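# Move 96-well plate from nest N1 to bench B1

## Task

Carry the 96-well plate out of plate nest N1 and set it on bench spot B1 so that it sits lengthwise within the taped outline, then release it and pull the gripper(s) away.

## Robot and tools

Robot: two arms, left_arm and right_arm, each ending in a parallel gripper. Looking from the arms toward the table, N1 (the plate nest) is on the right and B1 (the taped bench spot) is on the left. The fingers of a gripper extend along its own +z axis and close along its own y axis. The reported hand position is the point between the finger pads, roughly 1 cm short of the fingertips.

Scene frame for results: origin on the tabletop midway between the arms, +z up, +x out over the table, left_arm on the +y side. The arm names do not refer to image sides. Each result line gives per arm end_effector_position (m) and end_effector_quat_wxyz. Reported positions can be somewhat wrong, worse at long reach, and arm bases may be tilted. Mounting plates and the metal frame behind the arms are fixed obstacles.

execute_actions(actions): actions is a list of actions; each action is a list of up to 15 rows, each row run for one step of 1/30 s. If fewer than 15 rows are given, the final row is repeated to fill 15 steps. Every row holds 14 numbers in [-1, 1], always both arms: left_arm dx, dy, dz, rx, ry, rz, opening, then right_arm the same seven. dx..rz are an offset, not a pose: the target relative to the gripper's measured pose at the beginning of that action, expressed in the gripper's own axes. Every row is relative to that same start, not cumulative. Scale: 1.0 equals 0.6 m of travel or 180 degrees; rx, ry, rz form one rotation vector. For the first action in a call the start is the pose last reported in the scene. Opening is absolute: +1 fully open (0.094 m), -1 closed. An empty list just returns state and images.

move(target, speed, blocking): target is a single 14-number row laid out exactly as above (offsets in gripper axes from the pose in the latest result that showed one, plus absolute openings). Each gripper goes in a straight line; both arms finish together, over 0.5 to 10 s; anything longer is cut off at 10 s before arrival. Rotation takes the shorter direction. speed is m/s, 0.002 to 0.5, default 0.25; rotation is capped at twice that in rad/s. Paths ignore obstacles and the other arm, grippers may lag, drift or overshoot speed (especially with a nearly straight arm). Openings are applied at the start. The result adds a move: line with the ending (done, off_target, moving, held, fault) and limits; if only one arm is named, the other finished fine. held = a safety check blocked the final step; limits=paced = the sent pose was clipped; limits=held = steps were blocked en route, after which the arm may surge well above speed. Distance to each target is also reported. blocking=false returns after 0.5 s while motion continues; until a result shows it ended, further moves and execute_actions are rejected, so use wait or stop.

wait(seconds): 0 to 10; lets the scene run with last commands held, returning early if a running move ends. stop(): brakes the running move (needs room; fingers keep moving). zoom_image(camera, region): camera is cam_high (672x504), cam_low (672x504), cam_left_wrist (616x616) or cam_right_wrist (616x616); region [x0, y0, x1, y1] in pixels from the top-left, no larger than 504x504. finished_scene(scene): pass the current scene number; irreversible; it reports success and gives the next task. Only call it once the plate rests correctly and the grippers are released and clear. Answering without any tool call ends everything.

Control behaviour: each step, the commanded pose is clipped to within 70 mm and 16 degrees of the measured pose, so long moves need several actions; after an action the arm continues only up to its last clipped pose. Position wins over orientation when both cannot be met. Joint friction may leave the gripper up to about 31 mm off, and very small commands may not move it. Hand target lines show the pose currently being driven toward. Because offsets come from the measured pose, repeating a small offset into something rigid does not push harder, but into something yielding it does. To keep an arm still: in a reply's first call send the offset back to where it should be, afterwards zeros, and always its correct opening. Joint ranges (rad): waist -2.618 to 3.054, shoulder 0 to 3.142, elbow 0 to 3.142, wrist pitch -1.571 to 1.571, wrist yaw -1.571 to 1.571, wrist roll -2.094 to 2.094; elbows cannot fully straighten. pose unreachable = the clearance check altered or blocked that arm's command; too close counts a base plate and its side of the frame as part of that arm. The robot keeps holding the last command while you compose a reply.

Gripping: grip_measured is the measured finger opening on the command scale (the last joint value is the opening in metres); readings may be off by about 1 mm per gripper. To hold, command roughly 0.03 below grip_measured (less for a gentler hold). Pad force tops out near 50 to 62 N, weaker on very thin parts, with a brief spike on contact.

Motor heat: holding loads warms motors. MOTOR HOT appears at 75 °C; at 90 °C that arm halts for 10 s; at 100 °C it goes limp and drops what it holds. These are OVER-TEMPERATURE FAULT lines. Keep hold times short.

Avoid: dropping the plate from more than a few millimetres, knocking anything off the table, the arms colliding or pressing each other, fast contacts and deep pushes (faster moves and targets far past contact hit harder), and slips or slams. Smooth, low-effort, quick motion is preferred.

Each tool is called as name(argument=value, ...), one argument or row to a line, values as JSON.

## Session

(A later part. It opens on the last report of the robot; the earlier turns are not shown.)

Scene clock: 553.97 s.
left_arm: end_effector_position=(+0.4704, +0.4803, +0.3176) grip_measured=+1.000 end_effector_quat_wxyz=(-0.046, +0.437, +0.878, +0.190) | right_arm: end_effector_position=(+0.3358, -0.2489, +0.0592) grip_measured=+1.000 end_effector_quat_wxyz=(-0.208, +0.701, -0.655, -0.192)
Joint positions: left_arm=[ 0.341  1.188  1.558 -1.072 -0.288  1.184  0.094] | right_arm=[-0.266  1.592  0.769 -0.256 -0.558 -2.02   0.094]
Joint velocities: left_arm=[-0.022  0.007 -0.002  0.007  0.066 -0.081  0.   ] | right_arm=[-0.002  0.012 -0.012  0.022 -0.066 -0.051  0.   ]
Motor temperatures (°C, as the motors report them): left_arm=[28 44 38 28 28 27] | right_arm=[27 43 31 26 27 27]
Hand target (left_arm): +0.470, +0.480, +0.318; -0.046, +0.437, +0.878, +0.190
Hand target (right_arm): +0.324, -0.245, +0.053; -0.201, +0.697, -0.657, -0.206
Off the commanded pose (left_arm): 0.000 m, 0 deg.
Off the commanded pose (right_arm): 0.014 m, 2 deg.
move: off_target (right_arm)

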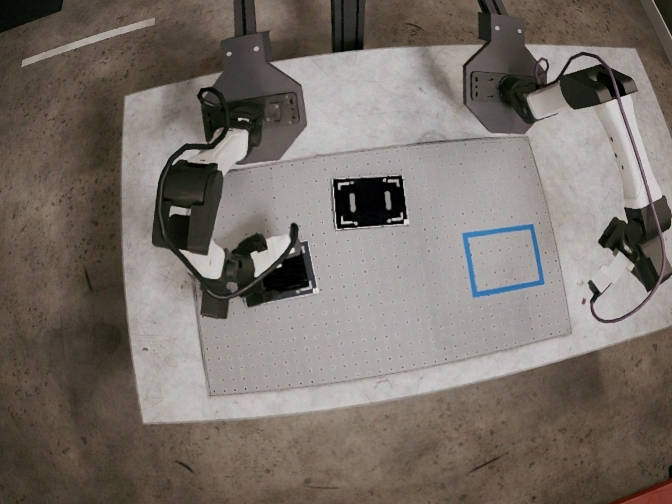

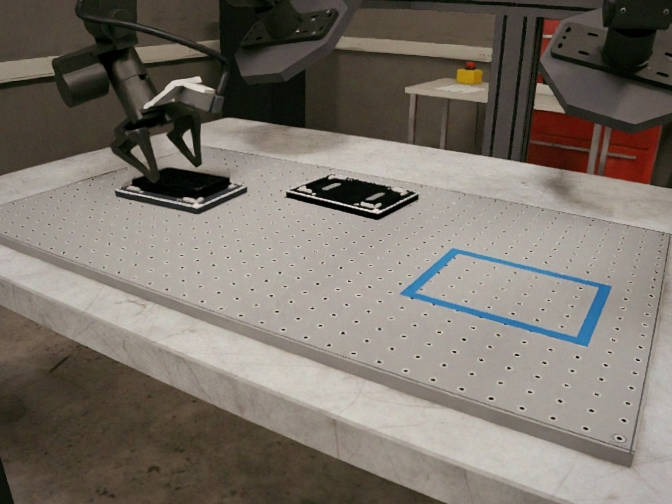

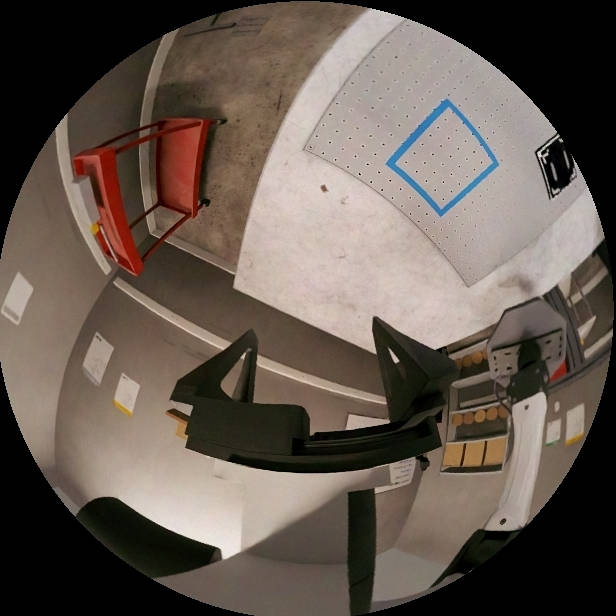

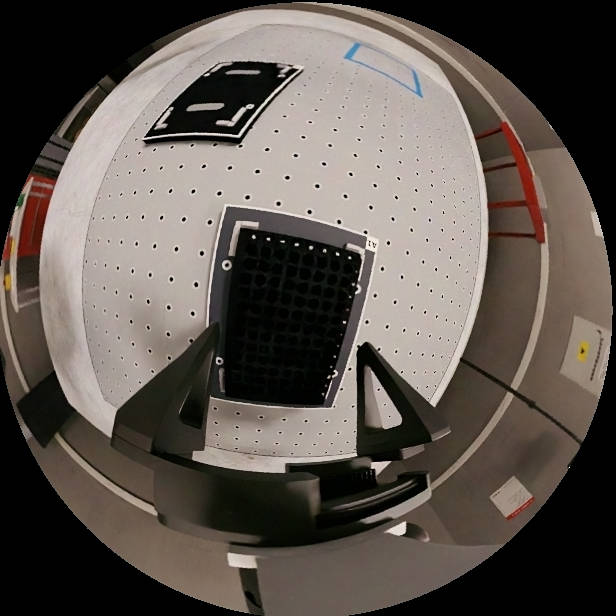

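move(
  target=[0, 0, 0, 0, 0, 0, 1, 0.0015, 0.0146, 0.0124, -0.0085, -0.0041, 0.0059, 1],
  speed=0.04,
)

zoom_image(
  camera="cam_right_wrist",
  region=[170, 220, 410, 460],
)

Scene clock: 605.30 s.
left_arm: end_effector_position=(+0.4704, +0.4803, +0.3176) grip_measured=+1.000 end_effector_quat_wxyz=(-0.046, +0.437, +0.878, +0.190) | right_arm: end_effector_position=(+0.3315, -0.2476, +0.0553) grip_measured=+1.000 end_effector_quat_wxyz=(-0.205, +0.699, -0.656, -0.199)
Joint positions: left_arm=[ 0.341  1.188  1.558 -1.072 -0.288  1.184  0.094] | right_arm=[-0.266  1.611  0.769 -0.254 -0.558 -2.02   0.094]
Joint velocities: left_arm=[ 0.002 -0.002  0.012 -0.022 -0.095  0.051  0.   ] | right_arm=[-0.007 -0.002 -0.032  0.007  0.037 -0.007  0.   ]
Motor temperatures (°C, as the motors report them): left_arm=[28 45 38 28 28 27] | right_arm=[27 39 30 26 28 27]
Hand target (left_arm): +0.470, +0.480, +0.318; -0.046, +0.437, +0.878, +0.190
Hand target (right_arm): +0.327, -0.246, +0.052; -0.201, +0.696, -0.657, -0.207
Off the commanded pose (left_arm): 0.000 m, 0 deg.
Off the commanded pose (right_arm): 0.006 m, 1 deg.
move: done

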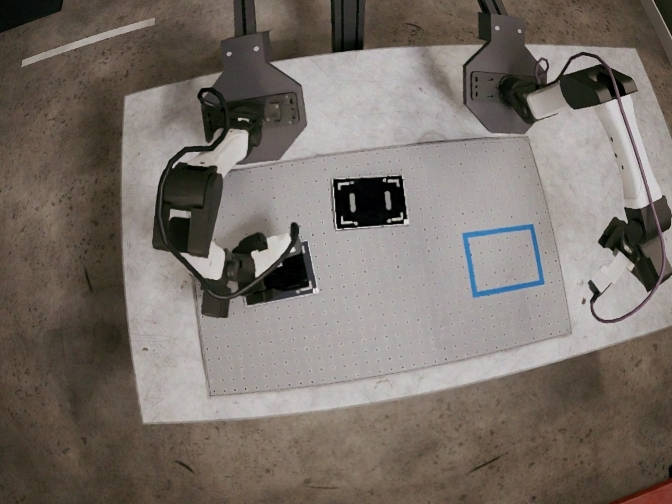

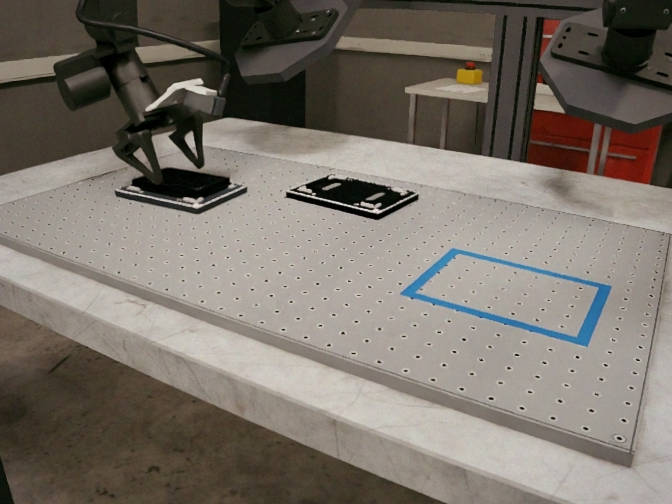

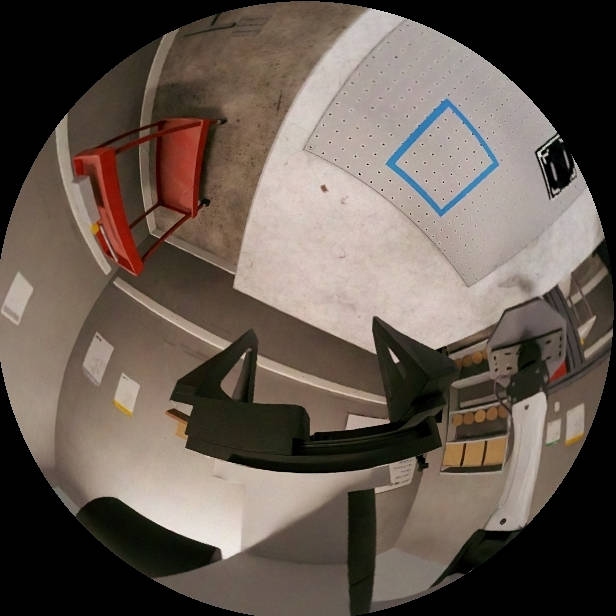

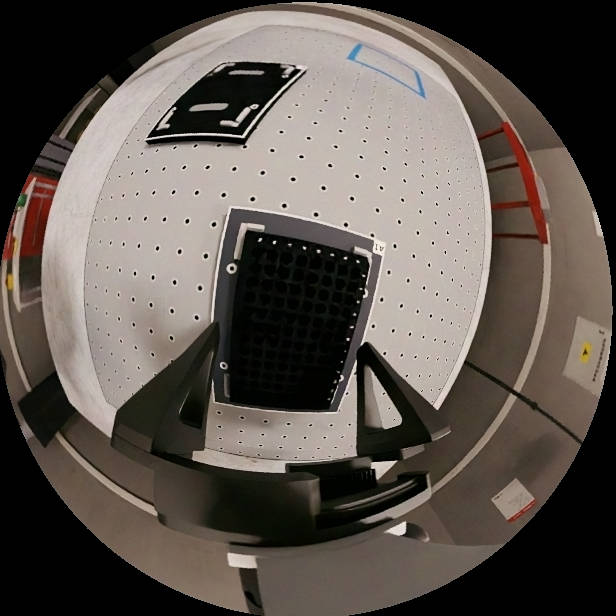

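Region (170, 220, 410, 460) of cam_right_wrist's 616x616 image, scaled by 2.100, with more detail than that image has.

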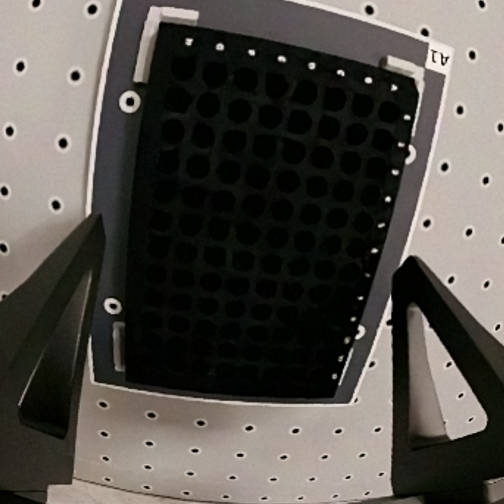

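zoom_image(
  camera="cam_right_wrist",
  region=[190, 300, 270, 380],
)

zoom_image(
  camera="cam_right_wrist",
  region=[315, 320, 395, 400],
)

Region (190, 300, 270, 380) of cam_right_wrist's 616x616 image, scaled by 6.300, with more detail than that image has.

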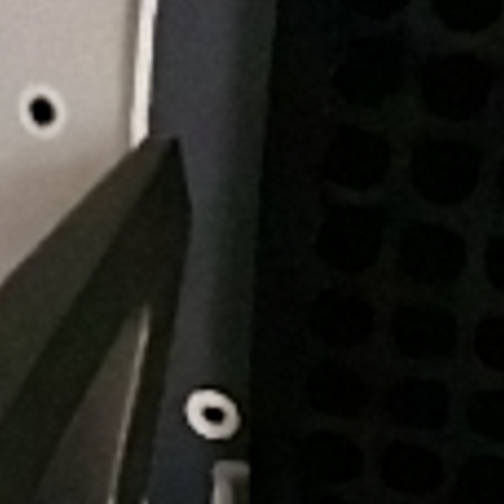

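Region (315, 320, 395, 400) of cam_right_wrist's 616x616 image, scaled by 6.300, with more detail than that image has.

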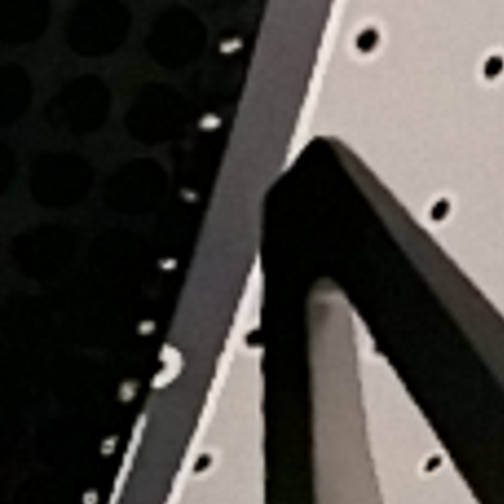

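move(
  target=[0, 0, 0, 0, 0, 0, 1, 0.0158, 0.0018, 0.0241, 0.0028, 0.0014, -0.0019, 1],
  speed=0.03,
)

zoom_image(
  camera="cam_right_wrist",
  region=[170, 220, 410, 460],
)

zoom_image(
  camera="cam_low",
  region=[105, 120, 255, 220],
)

Scene clock: 634.27 s.
left_arm: end_effector_position=(+0.4704, +0.4803, +0.3176) grip_measured=+1.000 end_effector_quat_wxyz=(-0.046, +0.437, +0.878, +0.190) | right_arm: end_effector_position=(+0.3320, -0.2479, +0.0419) grip_measured=+1.000 end_effector_quat_wxyz=(-0.208, +0.701, -0.655, -0.192)
Joint positions: left_arm=[ 0.341  1.188  1.558 -1.072 -0.288  1.184  0.094] | right_arm=[-0.266  1.663  0.769 -0.186 -0.558 -2.02   0.094]
Joint velocities: left_arm=[-0.007 -0.007  0.007  0.037 -0.022  0.037  0.   ] | right_arm=[ 0.002  0.002 -0.012 -0.022  0.051 -0.022  0.   ]
Motor temperatures (°C, as the motors report them): left_arm=[28 45 38 28 28 27] | right_arm=[27 39 30 26 28 27]
Hand target (left_arm): +0.470, +0.480, +0.318; -0.046, +0.437, +0.878, +0.190
Hand target (right_arm): +0.330, -0.248, +0.038; -0.207, +0.700, -0.655, -0.194
Off the commanded pose (left_arm): 0.000 m, 0 deg.
Off the commanded pose (right_arm): 0.004 m, 0 deg.
move: done

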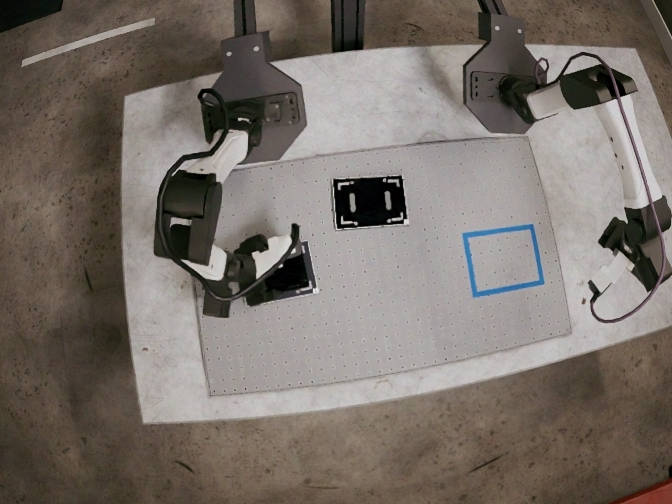

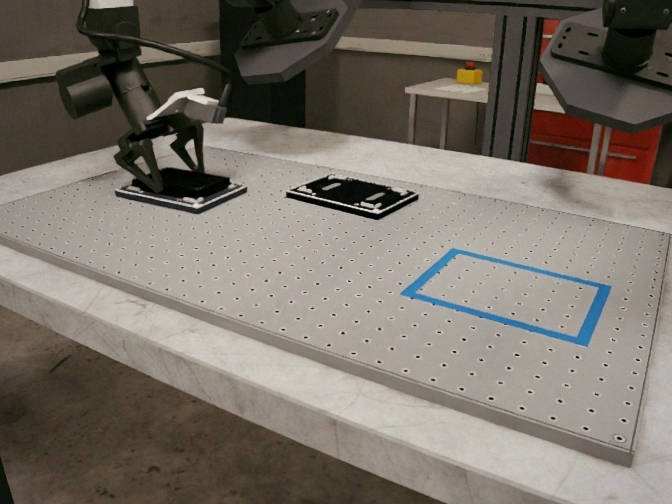

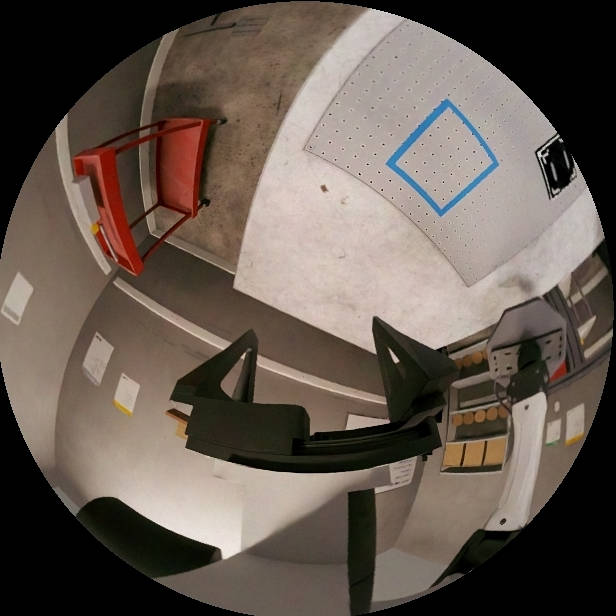

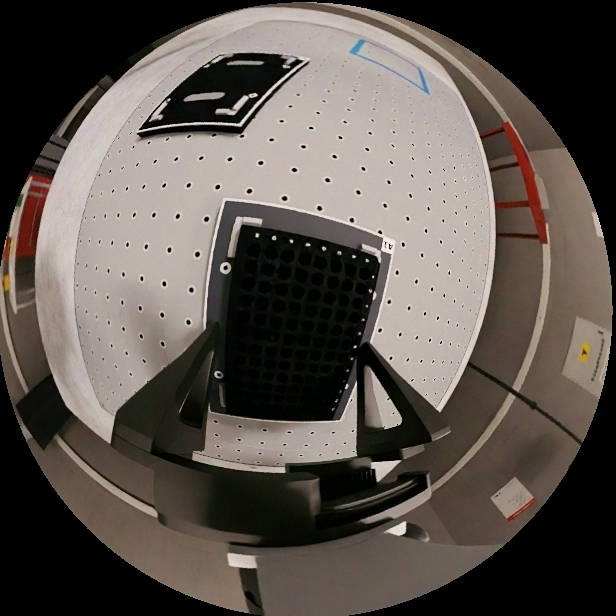

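Region (170, 220, 410, 460) of cam_right_wrist's 616x616 image, scaled by 2.100, with more detail than that image has.

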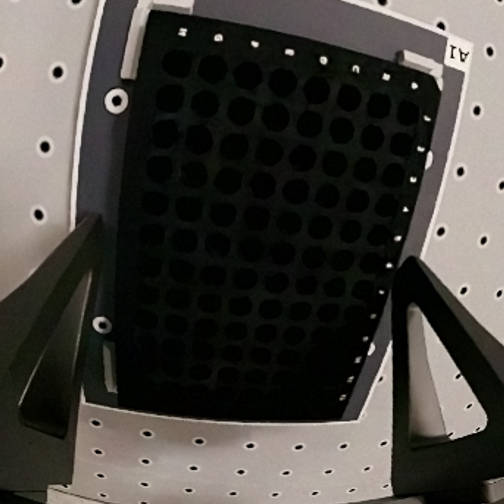

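Region (105, 120, 255, 220) of cam_low's 672x504 image, scaled by 3.360, with more detail than that image has.

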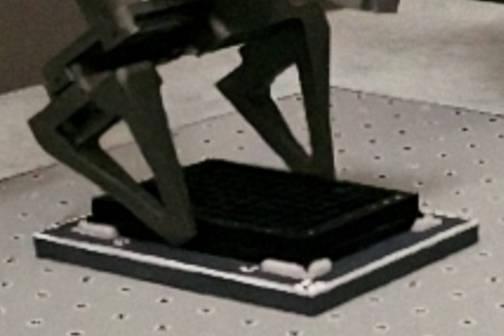

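zoom_image(
  camera="cam_right_wrist",
  region=[190, 300, 270, 380],
)

zoom_image(
  camera="cam_right_wrist",
  region=[315, 320, 395, 400],
)

zoom_image(
  camera="cam_low",
  region=[120, 160, 210, 215],
)

Region (190, 300, 270, 380) of cam_right_wrist's 616x616 image, scaled by 6.300, with more detail than that image has.

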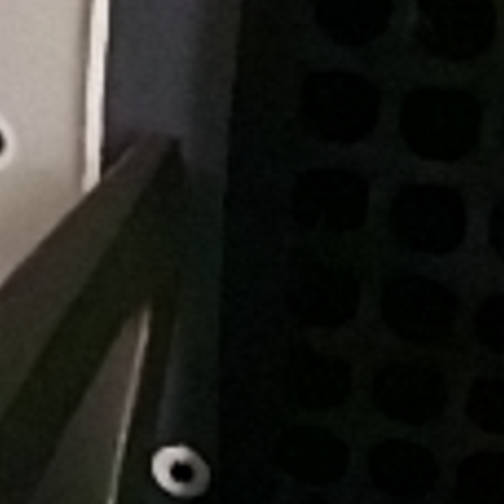

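Region (315, 320, 395, 400) of cam_right_wrist's 616x616 image, scaled by 6.300, with more detail than that image has.

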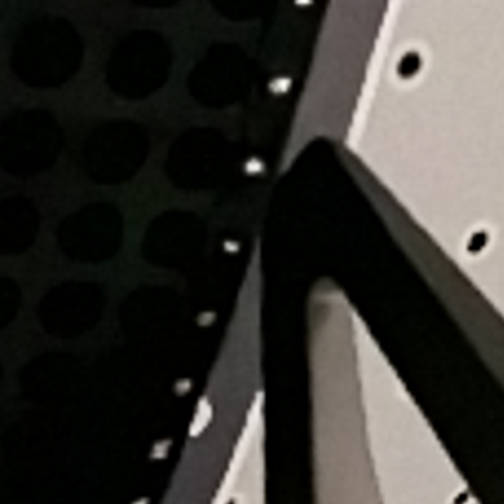

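Region (120, 160, 210, 215) of cam_low's 672x504 image, scaled by 5.600, with more detail than that image has.

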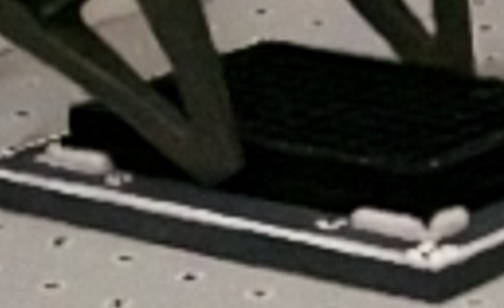

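execute_actions(
  actions=[
    [[0,0,0,0,0,0,1,0.0019,-0.0040,0,0.0029,0.0014,-0.0020,0.97],[0,0,0,0,0,0,1,0.0019,-0.0040,0,0.0029,0.0014,-0.0020,0.95],[0,0,0,0,0,0,1,0.0019,-0.0040,0,0.0029,0.0014,-0.0020,0.93],[0,0,0,0,0,0,1,0.0019,-0.0040,0,0.0029,0.0014,-0.0020,0.91],[0,0,0,0,0,0,1,0.0019,-0.0040,0,0.0029,0.0014,-0.0020,0.895],[0,0,0,0,0,0,1,0.0019,-0.0040,0,0.0029,0.0014,-0.0020,0.88],[0,0,0,0,0,0,1,0.0019,-0.0040,0,0.0029,0.0014,-0.0020,0.87],[0,0,0,0,0,0,1,0.0019,-0.0040,0,0.0029,0.0014,-0.0020,0.86],[0,0,0,0,0,0,1,0.0019,-0.0040,0,0.0029,0.0014,-0.0020,0.85],[0,0,0,0,0,0,1,0.0019,-0.0040,0,0.0029,0.0014,-0.0020,0.843],[0,0,0,0,0,0,1,0.0019,-0.0040,0,0.0029,0.0014,-0.0020,0.836],[0,0,0,0,0,0,1,0.0019,-0.0040,0,0.0029,0.0014,-0.0020,0.83],[0,0,0,0,0,0,1,0.0019,-0.0040,0,0.0029,0.0014,-0.0020,0.824],[0,0,0,0,0,0,1,0.0019,-0.0040,0,0.0029,0.0014,-0.0020,0.818],[0,0,0,0,0,0,1,0.0019,-0.0040,0,0.0029,0.0014,-0.0020,0.812]],
    [[0,0,0,0,0,0,1,0.0013,-0.0027,0,0.002,0.001,-0.0014,0.807],[0,0,0,0,0,0,1,0.0013,-0.0027,0,0.002,0.001,-0.0014,0.802],[0,0,0,0,0,0,1,0.0013,-0.0027,0,0.002,0.001,-0.0014,0.797],[0,0,0,0,0,0,1,0.0013,-0.0027,0,0.002,0.001,-0.0014,0.792],[0,0,0,0,0,0,1,0.0013,-0.0027,0,0.002,0.001,-0.0014,0.787],[0,0,0,0,0,0,1,0.0013,-0.0027,0,0.002,0.001,-0.0014,0.782],[0,0,0,0,0,0,1,0.0013,-0.0027,0,0.002,0.001,-0.0014,0.777],[0,0,0,0,0,0,1,0.0013,-0.0027,0,0.002,0.001,-0.0014,0.772],[0,0,0,0,0,0,1,0.0013,-0.0027,0,0.002,0.001,-0.0014,0.767],[0,0,0,0,0,0,1,0.0013,-0.0027,0,0.002,0.001,-0.0014,0.762],[0,0,0,0,0,0,1,0.0013,-0.0027,0,0.002,0.001,-0.0014,0.757],[0,0,0,0,0,0,1,0.0013,-0.0027,0,0.002,0.001,-0.0014,0.752],[0,0,0,0,0,0,1,0.0013,-0.0027,0,0.002,0.001,-0.0014,0.747],[0,0,0,0,0,0,1,0.0013,-0.0027,0,0.002,0.001,-0.0014,0.742],[0,0,0,0,0,0,1,0.0013,-0.0027,0,0.002,0.001,-0.0014,0.737]],
  ],
)

execute_actions(
  actions=[],
)

Scene clock: 673.93 s.
left_arm: end_effector_position=(+0.4704, +0.4803, +0.3176) grip_measured=+1.000 end_effector_quat_wxyz=(-0.046, +0.437, +0.878, +0.190) | right_arm: end_effector_position=(+0.3325, -0.2481, +0.0418) grip_measured=+0.750 end_effector_quat_wxyz=(-0.208, +0.701, -0.655, -0.191)
Joint positions: left_arm=[ 0.341  1.188  1.558 -1.072 -0.288  1.184  0.094] | right_arm=[-0.266  1.663  0.769 -0.184 -0.558 -2.02   0.082]
Joint velocities: left_arm=[-0.012  0.007 -0.002  0.022 -0.051 -0.022  0.   ] | right_arm=[ 0.022  0.012  0.007 -0.022  0.037 -0.007 -0.003]
Motor temperatures (°C, as the motors report them): left_arm=[28 46 38 28 28 27] | right_arm=[27 39 30 26 28 27]
Hand target (left_arm): +0.470, +0.480, +0.318; -0.046, +0.437, +0.878, +0.190
Hand target (right_arm): +0.334, -0.249, +0.041; -0.210, +0.702, -0.654, -0.188
Off the commanded pose (left_arm): 0.000 m, 0 deg.
Off the commanded pose (right_arm): 0.002 m, 0 deg.

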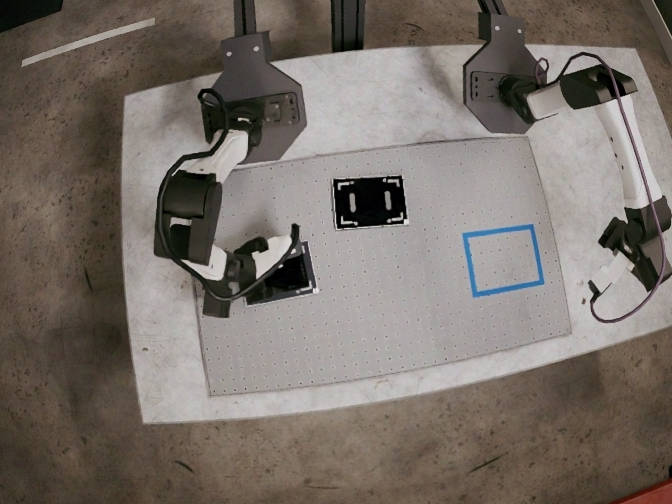

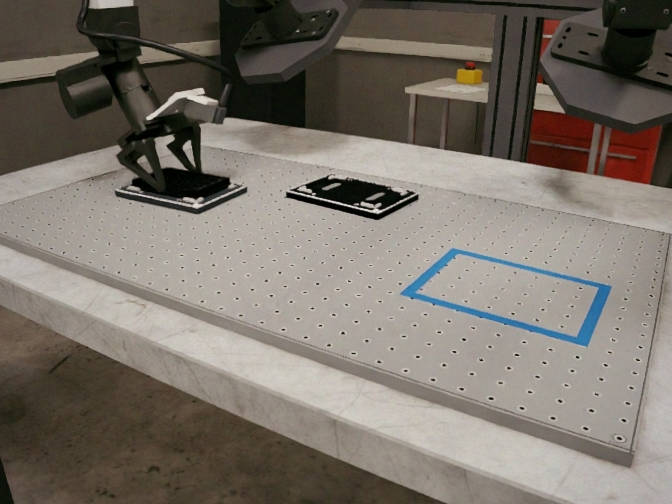

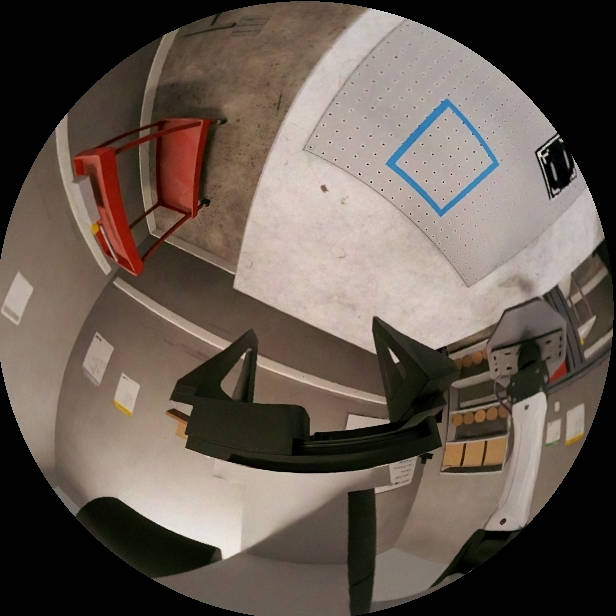

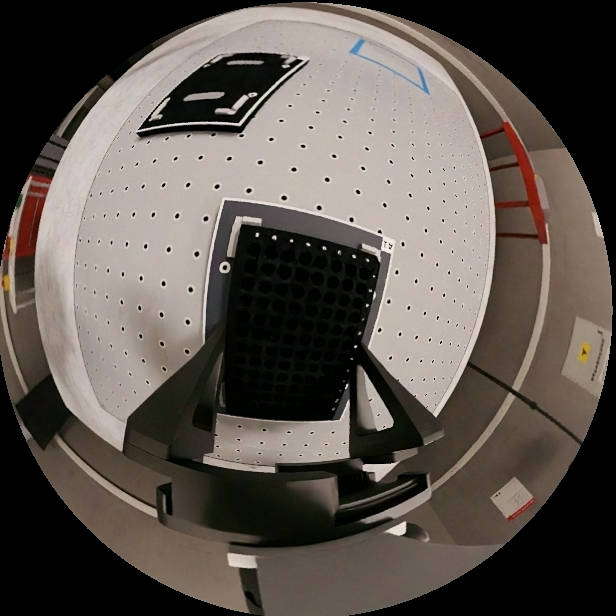

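Scene clock: 673.93 s.
left_arm: end_effector_position=(+0.4704, +0.4803, +0.3176) grip_measured=+1.000 end_effector_quat_wxyz=(-0.046, +0.437, +0.878, +0.190) | right_arm: end_effector_position=(+0.3325, -0.2481, +0.0418) grip_measured=+0.750 end_effector_quat_wxyz=(-0.208, +0.701, -0.655, -0.191)
Joint positions: left_arm=[ 0.341  1.188  1.558 -1.072 -0.288  1.184  0.094] | right_arm=[-0.266  1.663  0.769 -0.184 -0.558 -2.02   0.082]
Joint velocities: left_arm=[-0.012  0.007 -0.002  0.022 -0.051 -0.022  0.   ] | right_arm=[ 0.022  0.012  0.007 -0.022  0.037 -0.007 -0.003]
Motor temperatures (°C, as the motors report them): left_arm=[28 46 38 28 28 27] | right_arm=[27 39 30 26 28 27]
Hand target (left_arm): +0.470, +0.480, +0.318; -0.046, +0.437, +0.878, +0.190
Hand target (right_arm): +0.334, -0.249, +0.041; -0.210, +0.702, -0.654, -0.188
Off the commanded pose (left_arm): 0.000 m, 0 deg.
Off the commanded pose (right_arm): 0.002 m, 0 deg.

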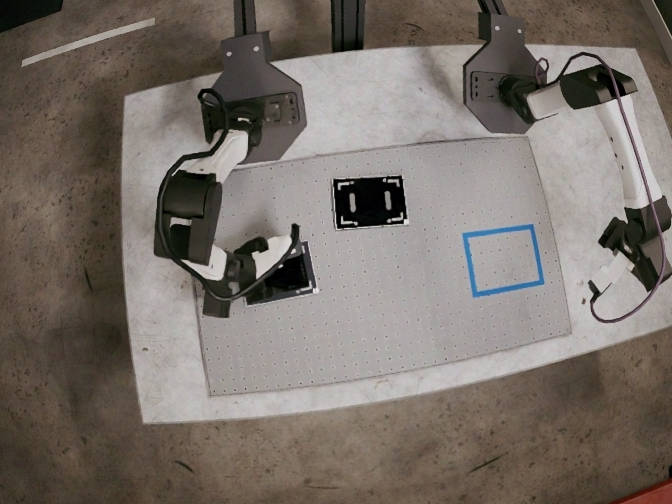

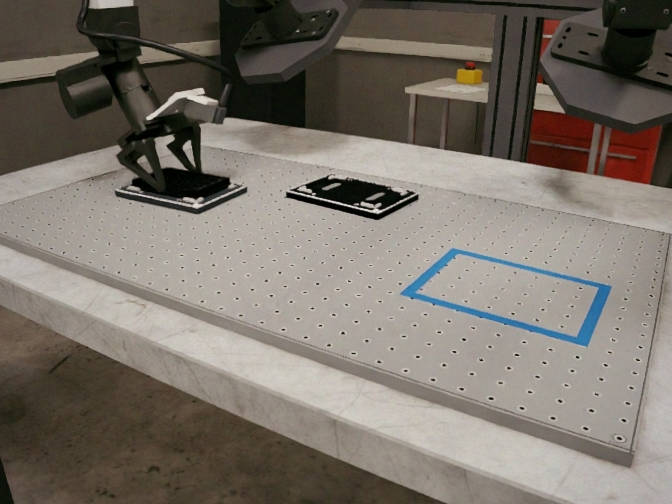

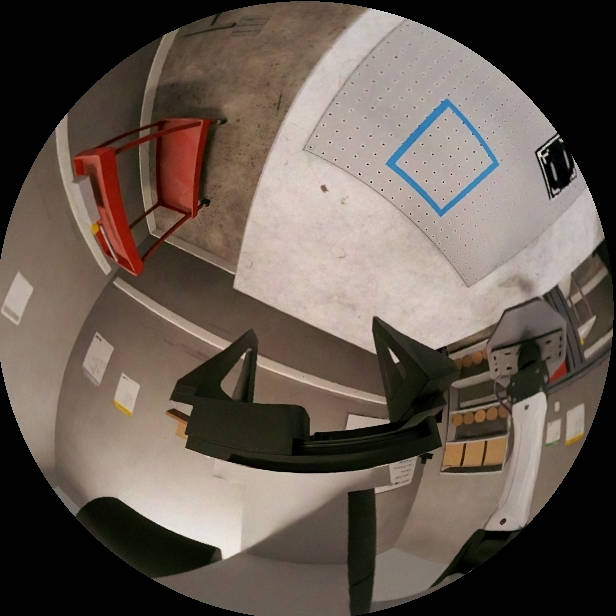

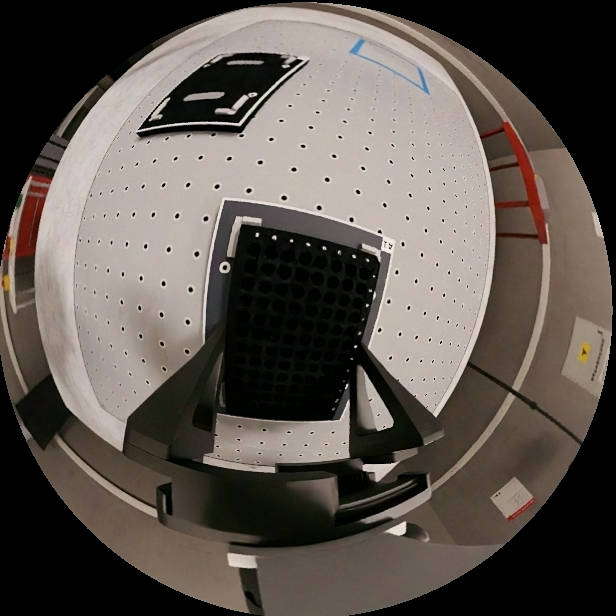

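execute_actions(
  actions=[
    [[0,0,0,0,0,0,1,0.0013,-0.0027,0,0.002,0.001,-0.0014,0.732],[0,0,0,0,0,0,1,0.0013,-0.0027,0,0.002,0.001,-0.0014,0.727],[0,0,0,0,0,0,1,0.0013,-0.0027,0,0.002,0.001,-0.0014,0.722],[0,0,0,0,0,0,1,0.0013,-0.0027,0,0.002,0.001,-0.0014,0.717],[0,0,0,0,0,0,1,0.0013,-0.0027,0,0.002,0.001,-0.0014,0.712],[0,0,0,0,0,0,1,0.0013,-0.0027,0,0.002,0.001,-0.0014,0.707],[0,0,0,0,0,0,1,0.0013,-0.0027,0,0.002,0.001,-0.0014,0.702],[0,0,0,0,0,0,1,0.0013,-0.0027,0,0.002,0.001,-0.0014,0.697],[0,0,0,0,0,0,1,0.0013,-0.0027,0,0.002,0.001,-0.0014,0.692],[0,0,0,0,0,0,1,0.0013,-0.0027,0,0.002,0.001,-0.0014,0.69]],
  ],
)

zoom_image(
  camera="cam_right_wrist",
  region=[170, 190, 410, 430],
)

zoom_image(
  camera="cam_low",
  region=[105, 120, 255, 220],
)

Scene clock: 686.53 s.
left_arm: end_effector_position=(+0.4704, +0.4803, +0.3176) grip_measured=+1.000 end_effector_quat_wxyz=(-0.046, +0.437, +0.878, +0.190) | right_arm: end_effector_position=(+0.3325, -0.2481, +0.0418) grip_measured=+0.737 end_effector_quat_wxyz=(-0.208, +0.701, -0.655, -0.191)
Joint positions: left_arm=[ 0.341  1.188  1.558 -1.072 -0.288  1.184  0.094] | right_arm=[-0.266  1.663  0.769 -0.184 -0.558 -2.02   0.082]
Joint velocities: left_arm=[ 0.007 -0.027 -0.027  0.037  0.051 -0.125  0.   ] | right_arm=[-0.012 -0.007  0.002 -0.007  0.051 -0.066 -0.   ]
Motor temperatures (°C, as the motors report them): left_arm=[28 46 38 28 28 27] | right_arm=[27 39 30 26 28 27]
Hand target (left_arm): +0.470, +0.480, +0.318; -0.046, +0.437, +0.878, +0.190
Hand target (right_arm): +0.334, -0.249, +0.041; -0.210, +0.702, -0.654, -0.188
Off the commanded pose (left_arm): 0.000 m, 0 deg.
Off the commanded pose (right_arm): 0.002 m, 0 deg.

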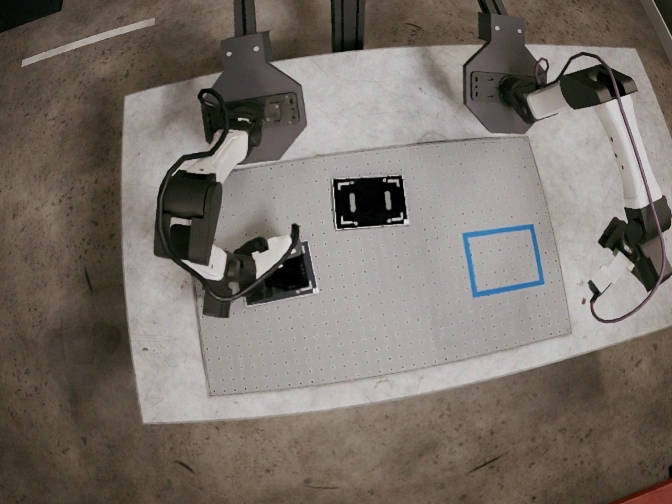

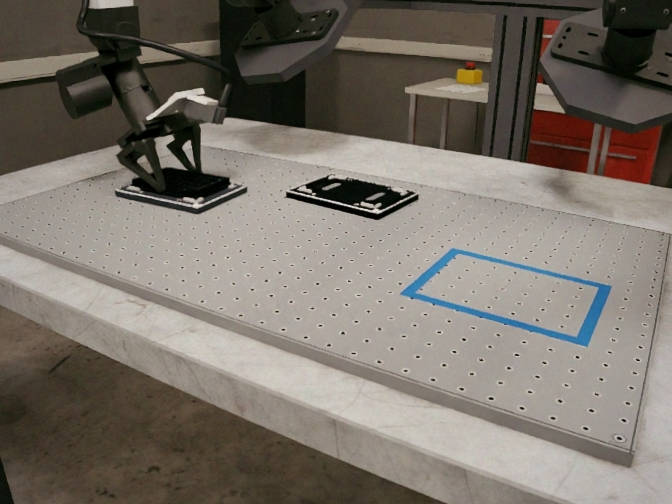

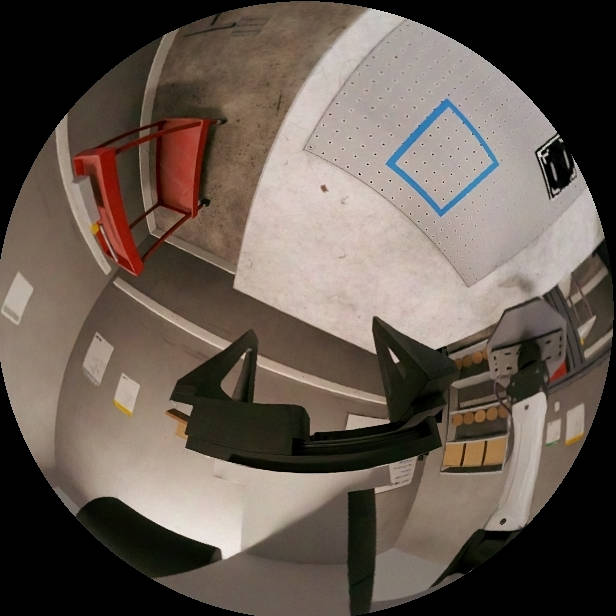

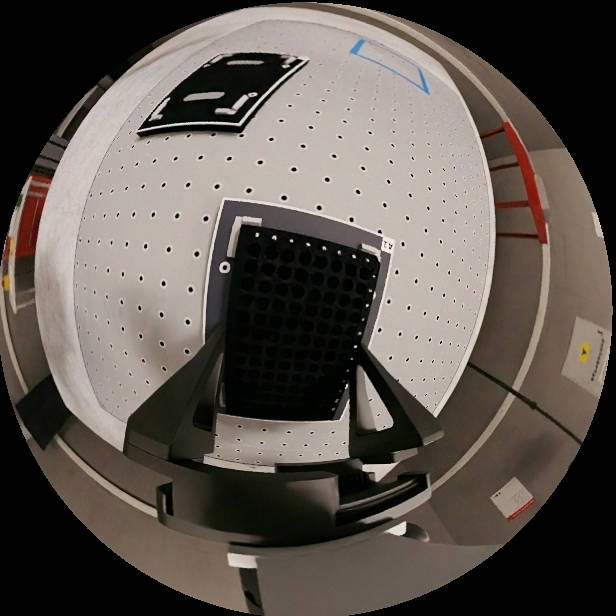

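Region (170, 190, 410, 430) of cam_right_wrist's 616x616 image, scaled by 2.100, with more detail than that image has.

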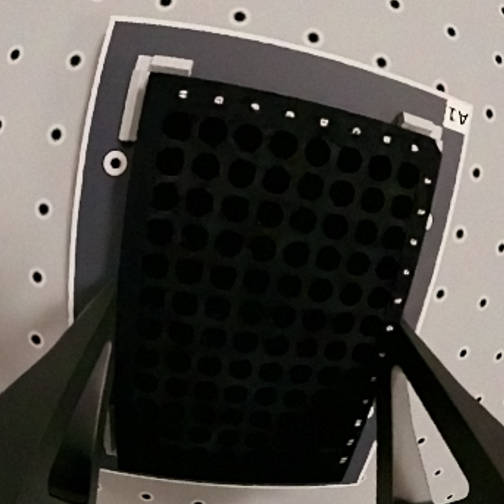

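Region (105, 120, 255, 220) of cam_low's 672x504 image, scaled by 3.360, with more detail than that image has.

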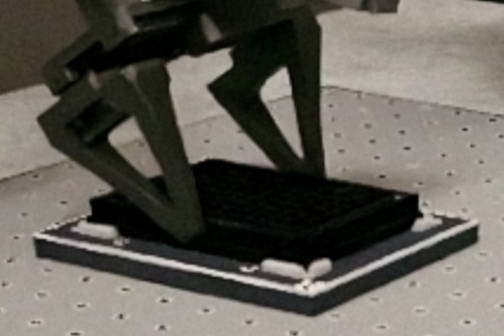

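move(
  target=[0, 0, 0, 0, 0, 0, 1, -0.0278, -0.0053, -0.0435, -0.0055, -0.0027, 0.0038, 0.695],
  speed=0.04,
)

zoom_image(
  camera="cam_low",
  region=[105, 120, 255, 220],
)

Scene clock: 710.17 s.
left_arm: end_effector_position=(+0.4704, +0.4803, +0.3176) grip_measured=+1.000 end_effector_quat_wxyz=(-0.046, +0.437, +0.878, +0.190) | right_arm: end_effector_position=(+0.3292, -0.2466, +0.0664) grip_measured=+0.737 end_effector_quat_wxyz=(-0.201, +0.696, -0.657, -0.208)
Joint positions: left_arm=[ 0.341  1.188  1.558 -1.072 -0.288  1.184  0.094] | right_arm=[-0.266  1.57   0.769 -0.314 -0.558 -2.02   0.082]
Joint velocities: left_arm=[ 0.007  0.007 -0.012  0.007 -0.007 -0.007  0.   ] | right_arm=[-0.002  0.007 -0.002  0.066  0.007  0.037  0.   ]
Motor temperatures (°C, as the motors report them): left_arm=[28 46 39 28 28 27] | right_arm=[27 40 30 26 28 27]
Hand target (left_arm): +0.470, +0.480, +0.318; -0.046, +0.437, +0.878, +0.190
Hand target (right_arm): +0.335, -0.248, +0.073; -0.204, +0.698, -0.656, -0.201
Off the commanded pose (left_arm): 0.000 m, 0 deg.
Off the commanded pose (right_arm): 0.008 m, 1 deg.
move: done

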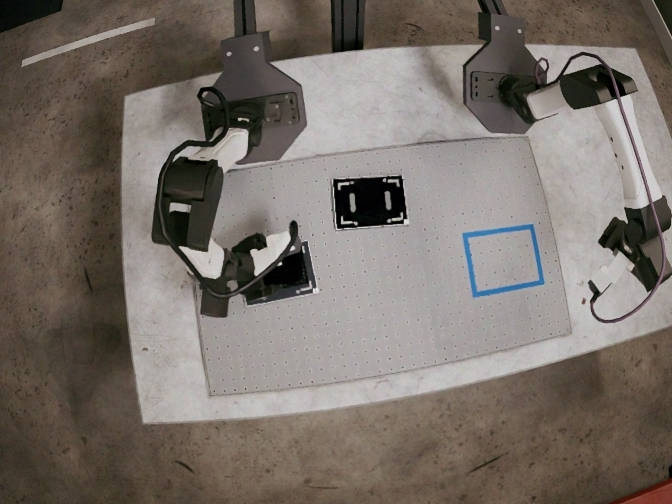

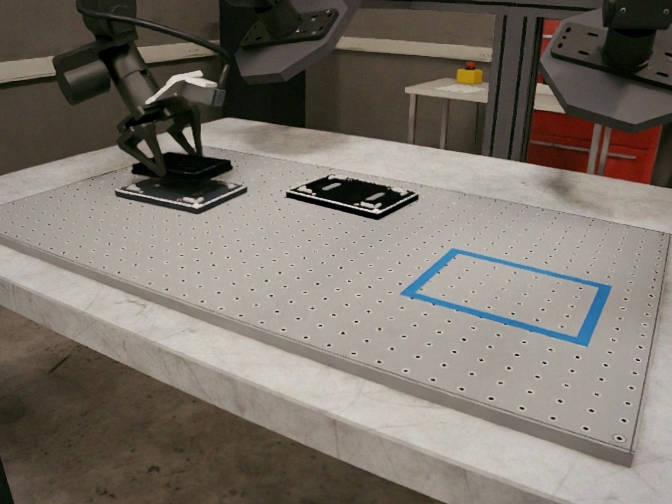

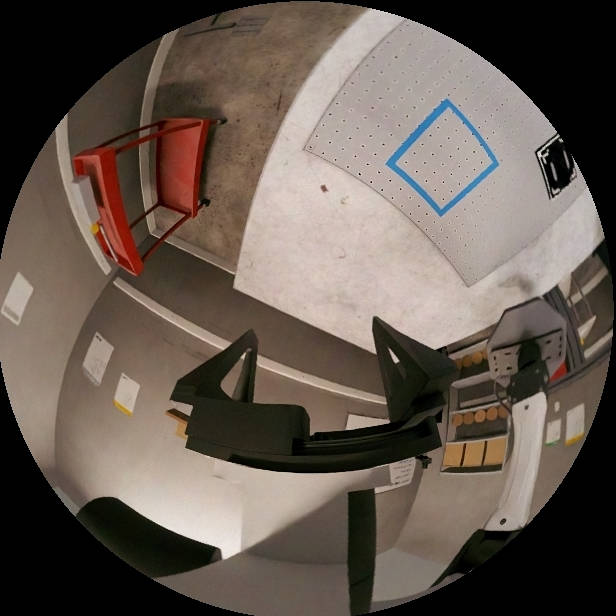

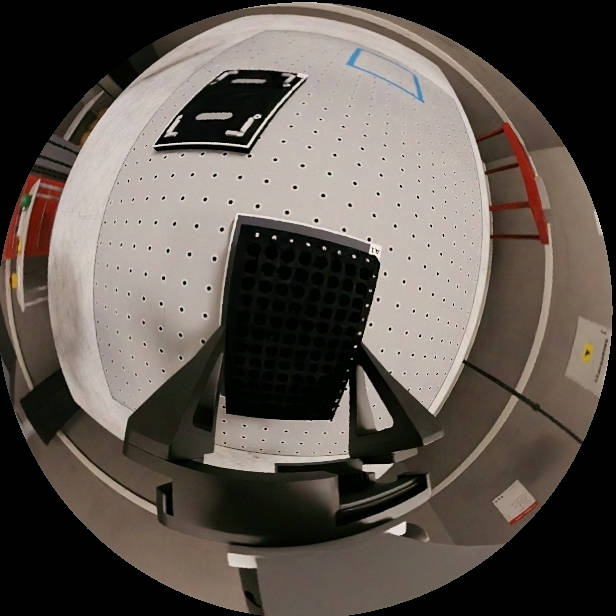

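Region (105, 120, 255, 220) of cam_low's 672x504 image, scaled by 3.360, with more detail than that image has.

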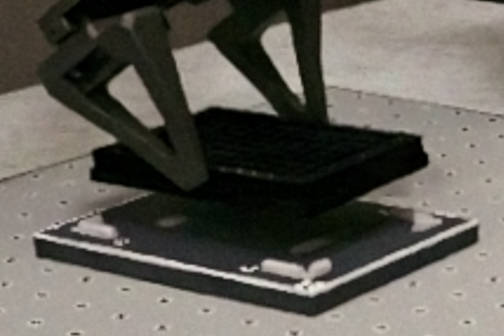

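move(
  target=[0, 0, 0, 0, 0, 0, 1, -0.7193, -0.1288, 0.4563, 0.0255, -0.0016, 0.0225, 0.695],
  speed=0.18,
)

Scene clock: 754.27 s.
left_arm: end_effector_position=(+0.4704, +0.4803, +0.3176) grip_measured=+1.000 end_effector_quat_wxyz=(-0.046, +0.437, +0.878, +0.190) | right_arm: end_effector_position=(+0.3844, +0.2633, +0.0720) grip_measured=+0.737 end_effector_quat_wxyz=(-0.217, +0.659, -0.692, -0.200)
Joint positions: left_arm=[ 0.341  1.188  1.558 -1.072 -0.288  1.184  0.094] | right_arm=[ 0.981  2.553  1.925 -0.201  0.212 -0.896  0.082]
Joint velocities: left_arm=[-0.002 -0.012 -0.027  0.051 -0.007  0.022  0.   ] | right_arm=[-0.012  0.002 -0.012 -0.081 -0.066 -0.037 -0.001]
Motor temperatures (°C, as the motors report them): left_arm=[28 46 39 28 28 27] | right_arm=[28 43 31 26 28 27]
Hand target (left_arm): +0.470, +0.480, +0.318; -0.046, +0.437, +0.878, +0.190
Hand target (right_arm): +0.382, +0.271, +0.076; -0.221, +0.658, -0.691, -0.203
Off the commanded pose (left_arm): 0.000 m, 0 deg.
Off the commanded pose (right_arm): 0.009 m, 2 deg.
move: done

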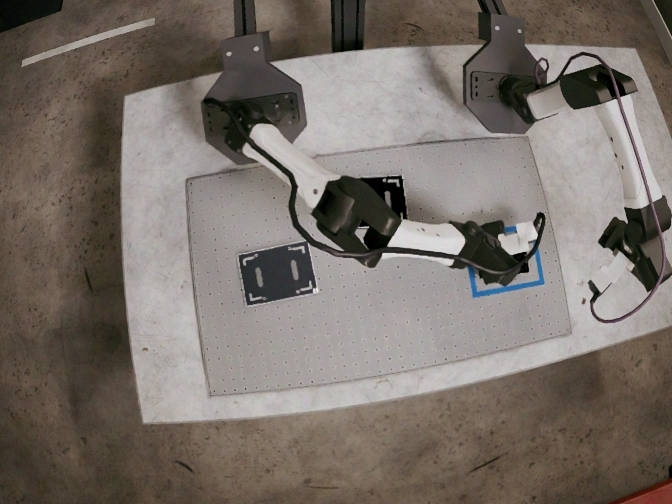

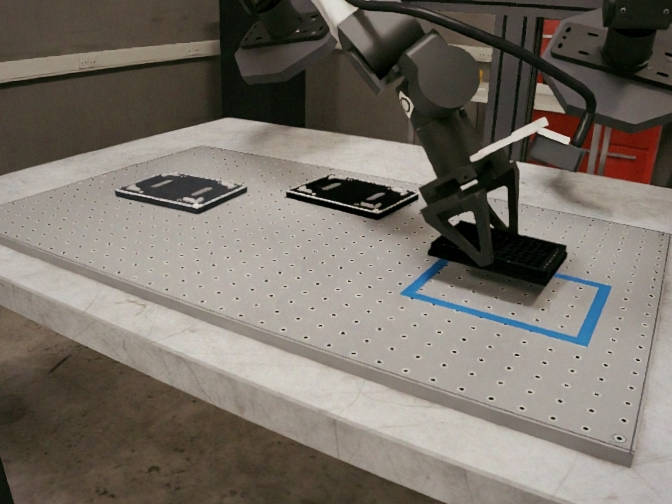

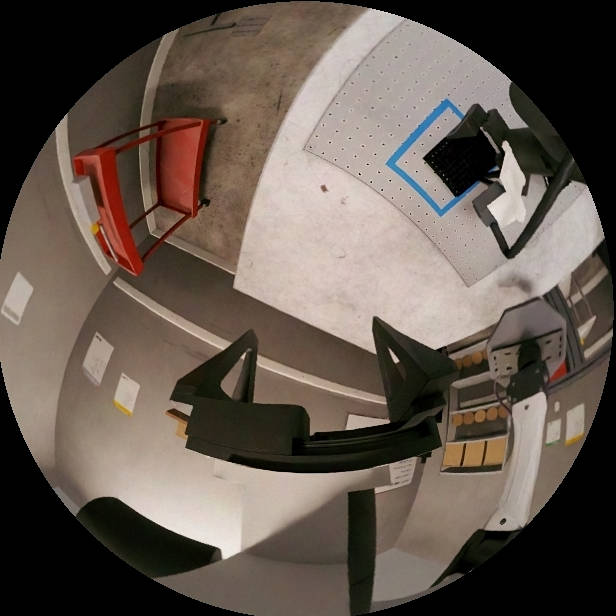

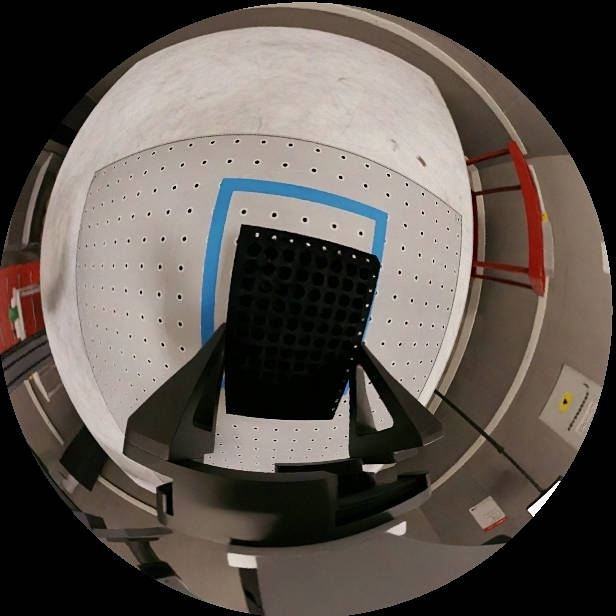

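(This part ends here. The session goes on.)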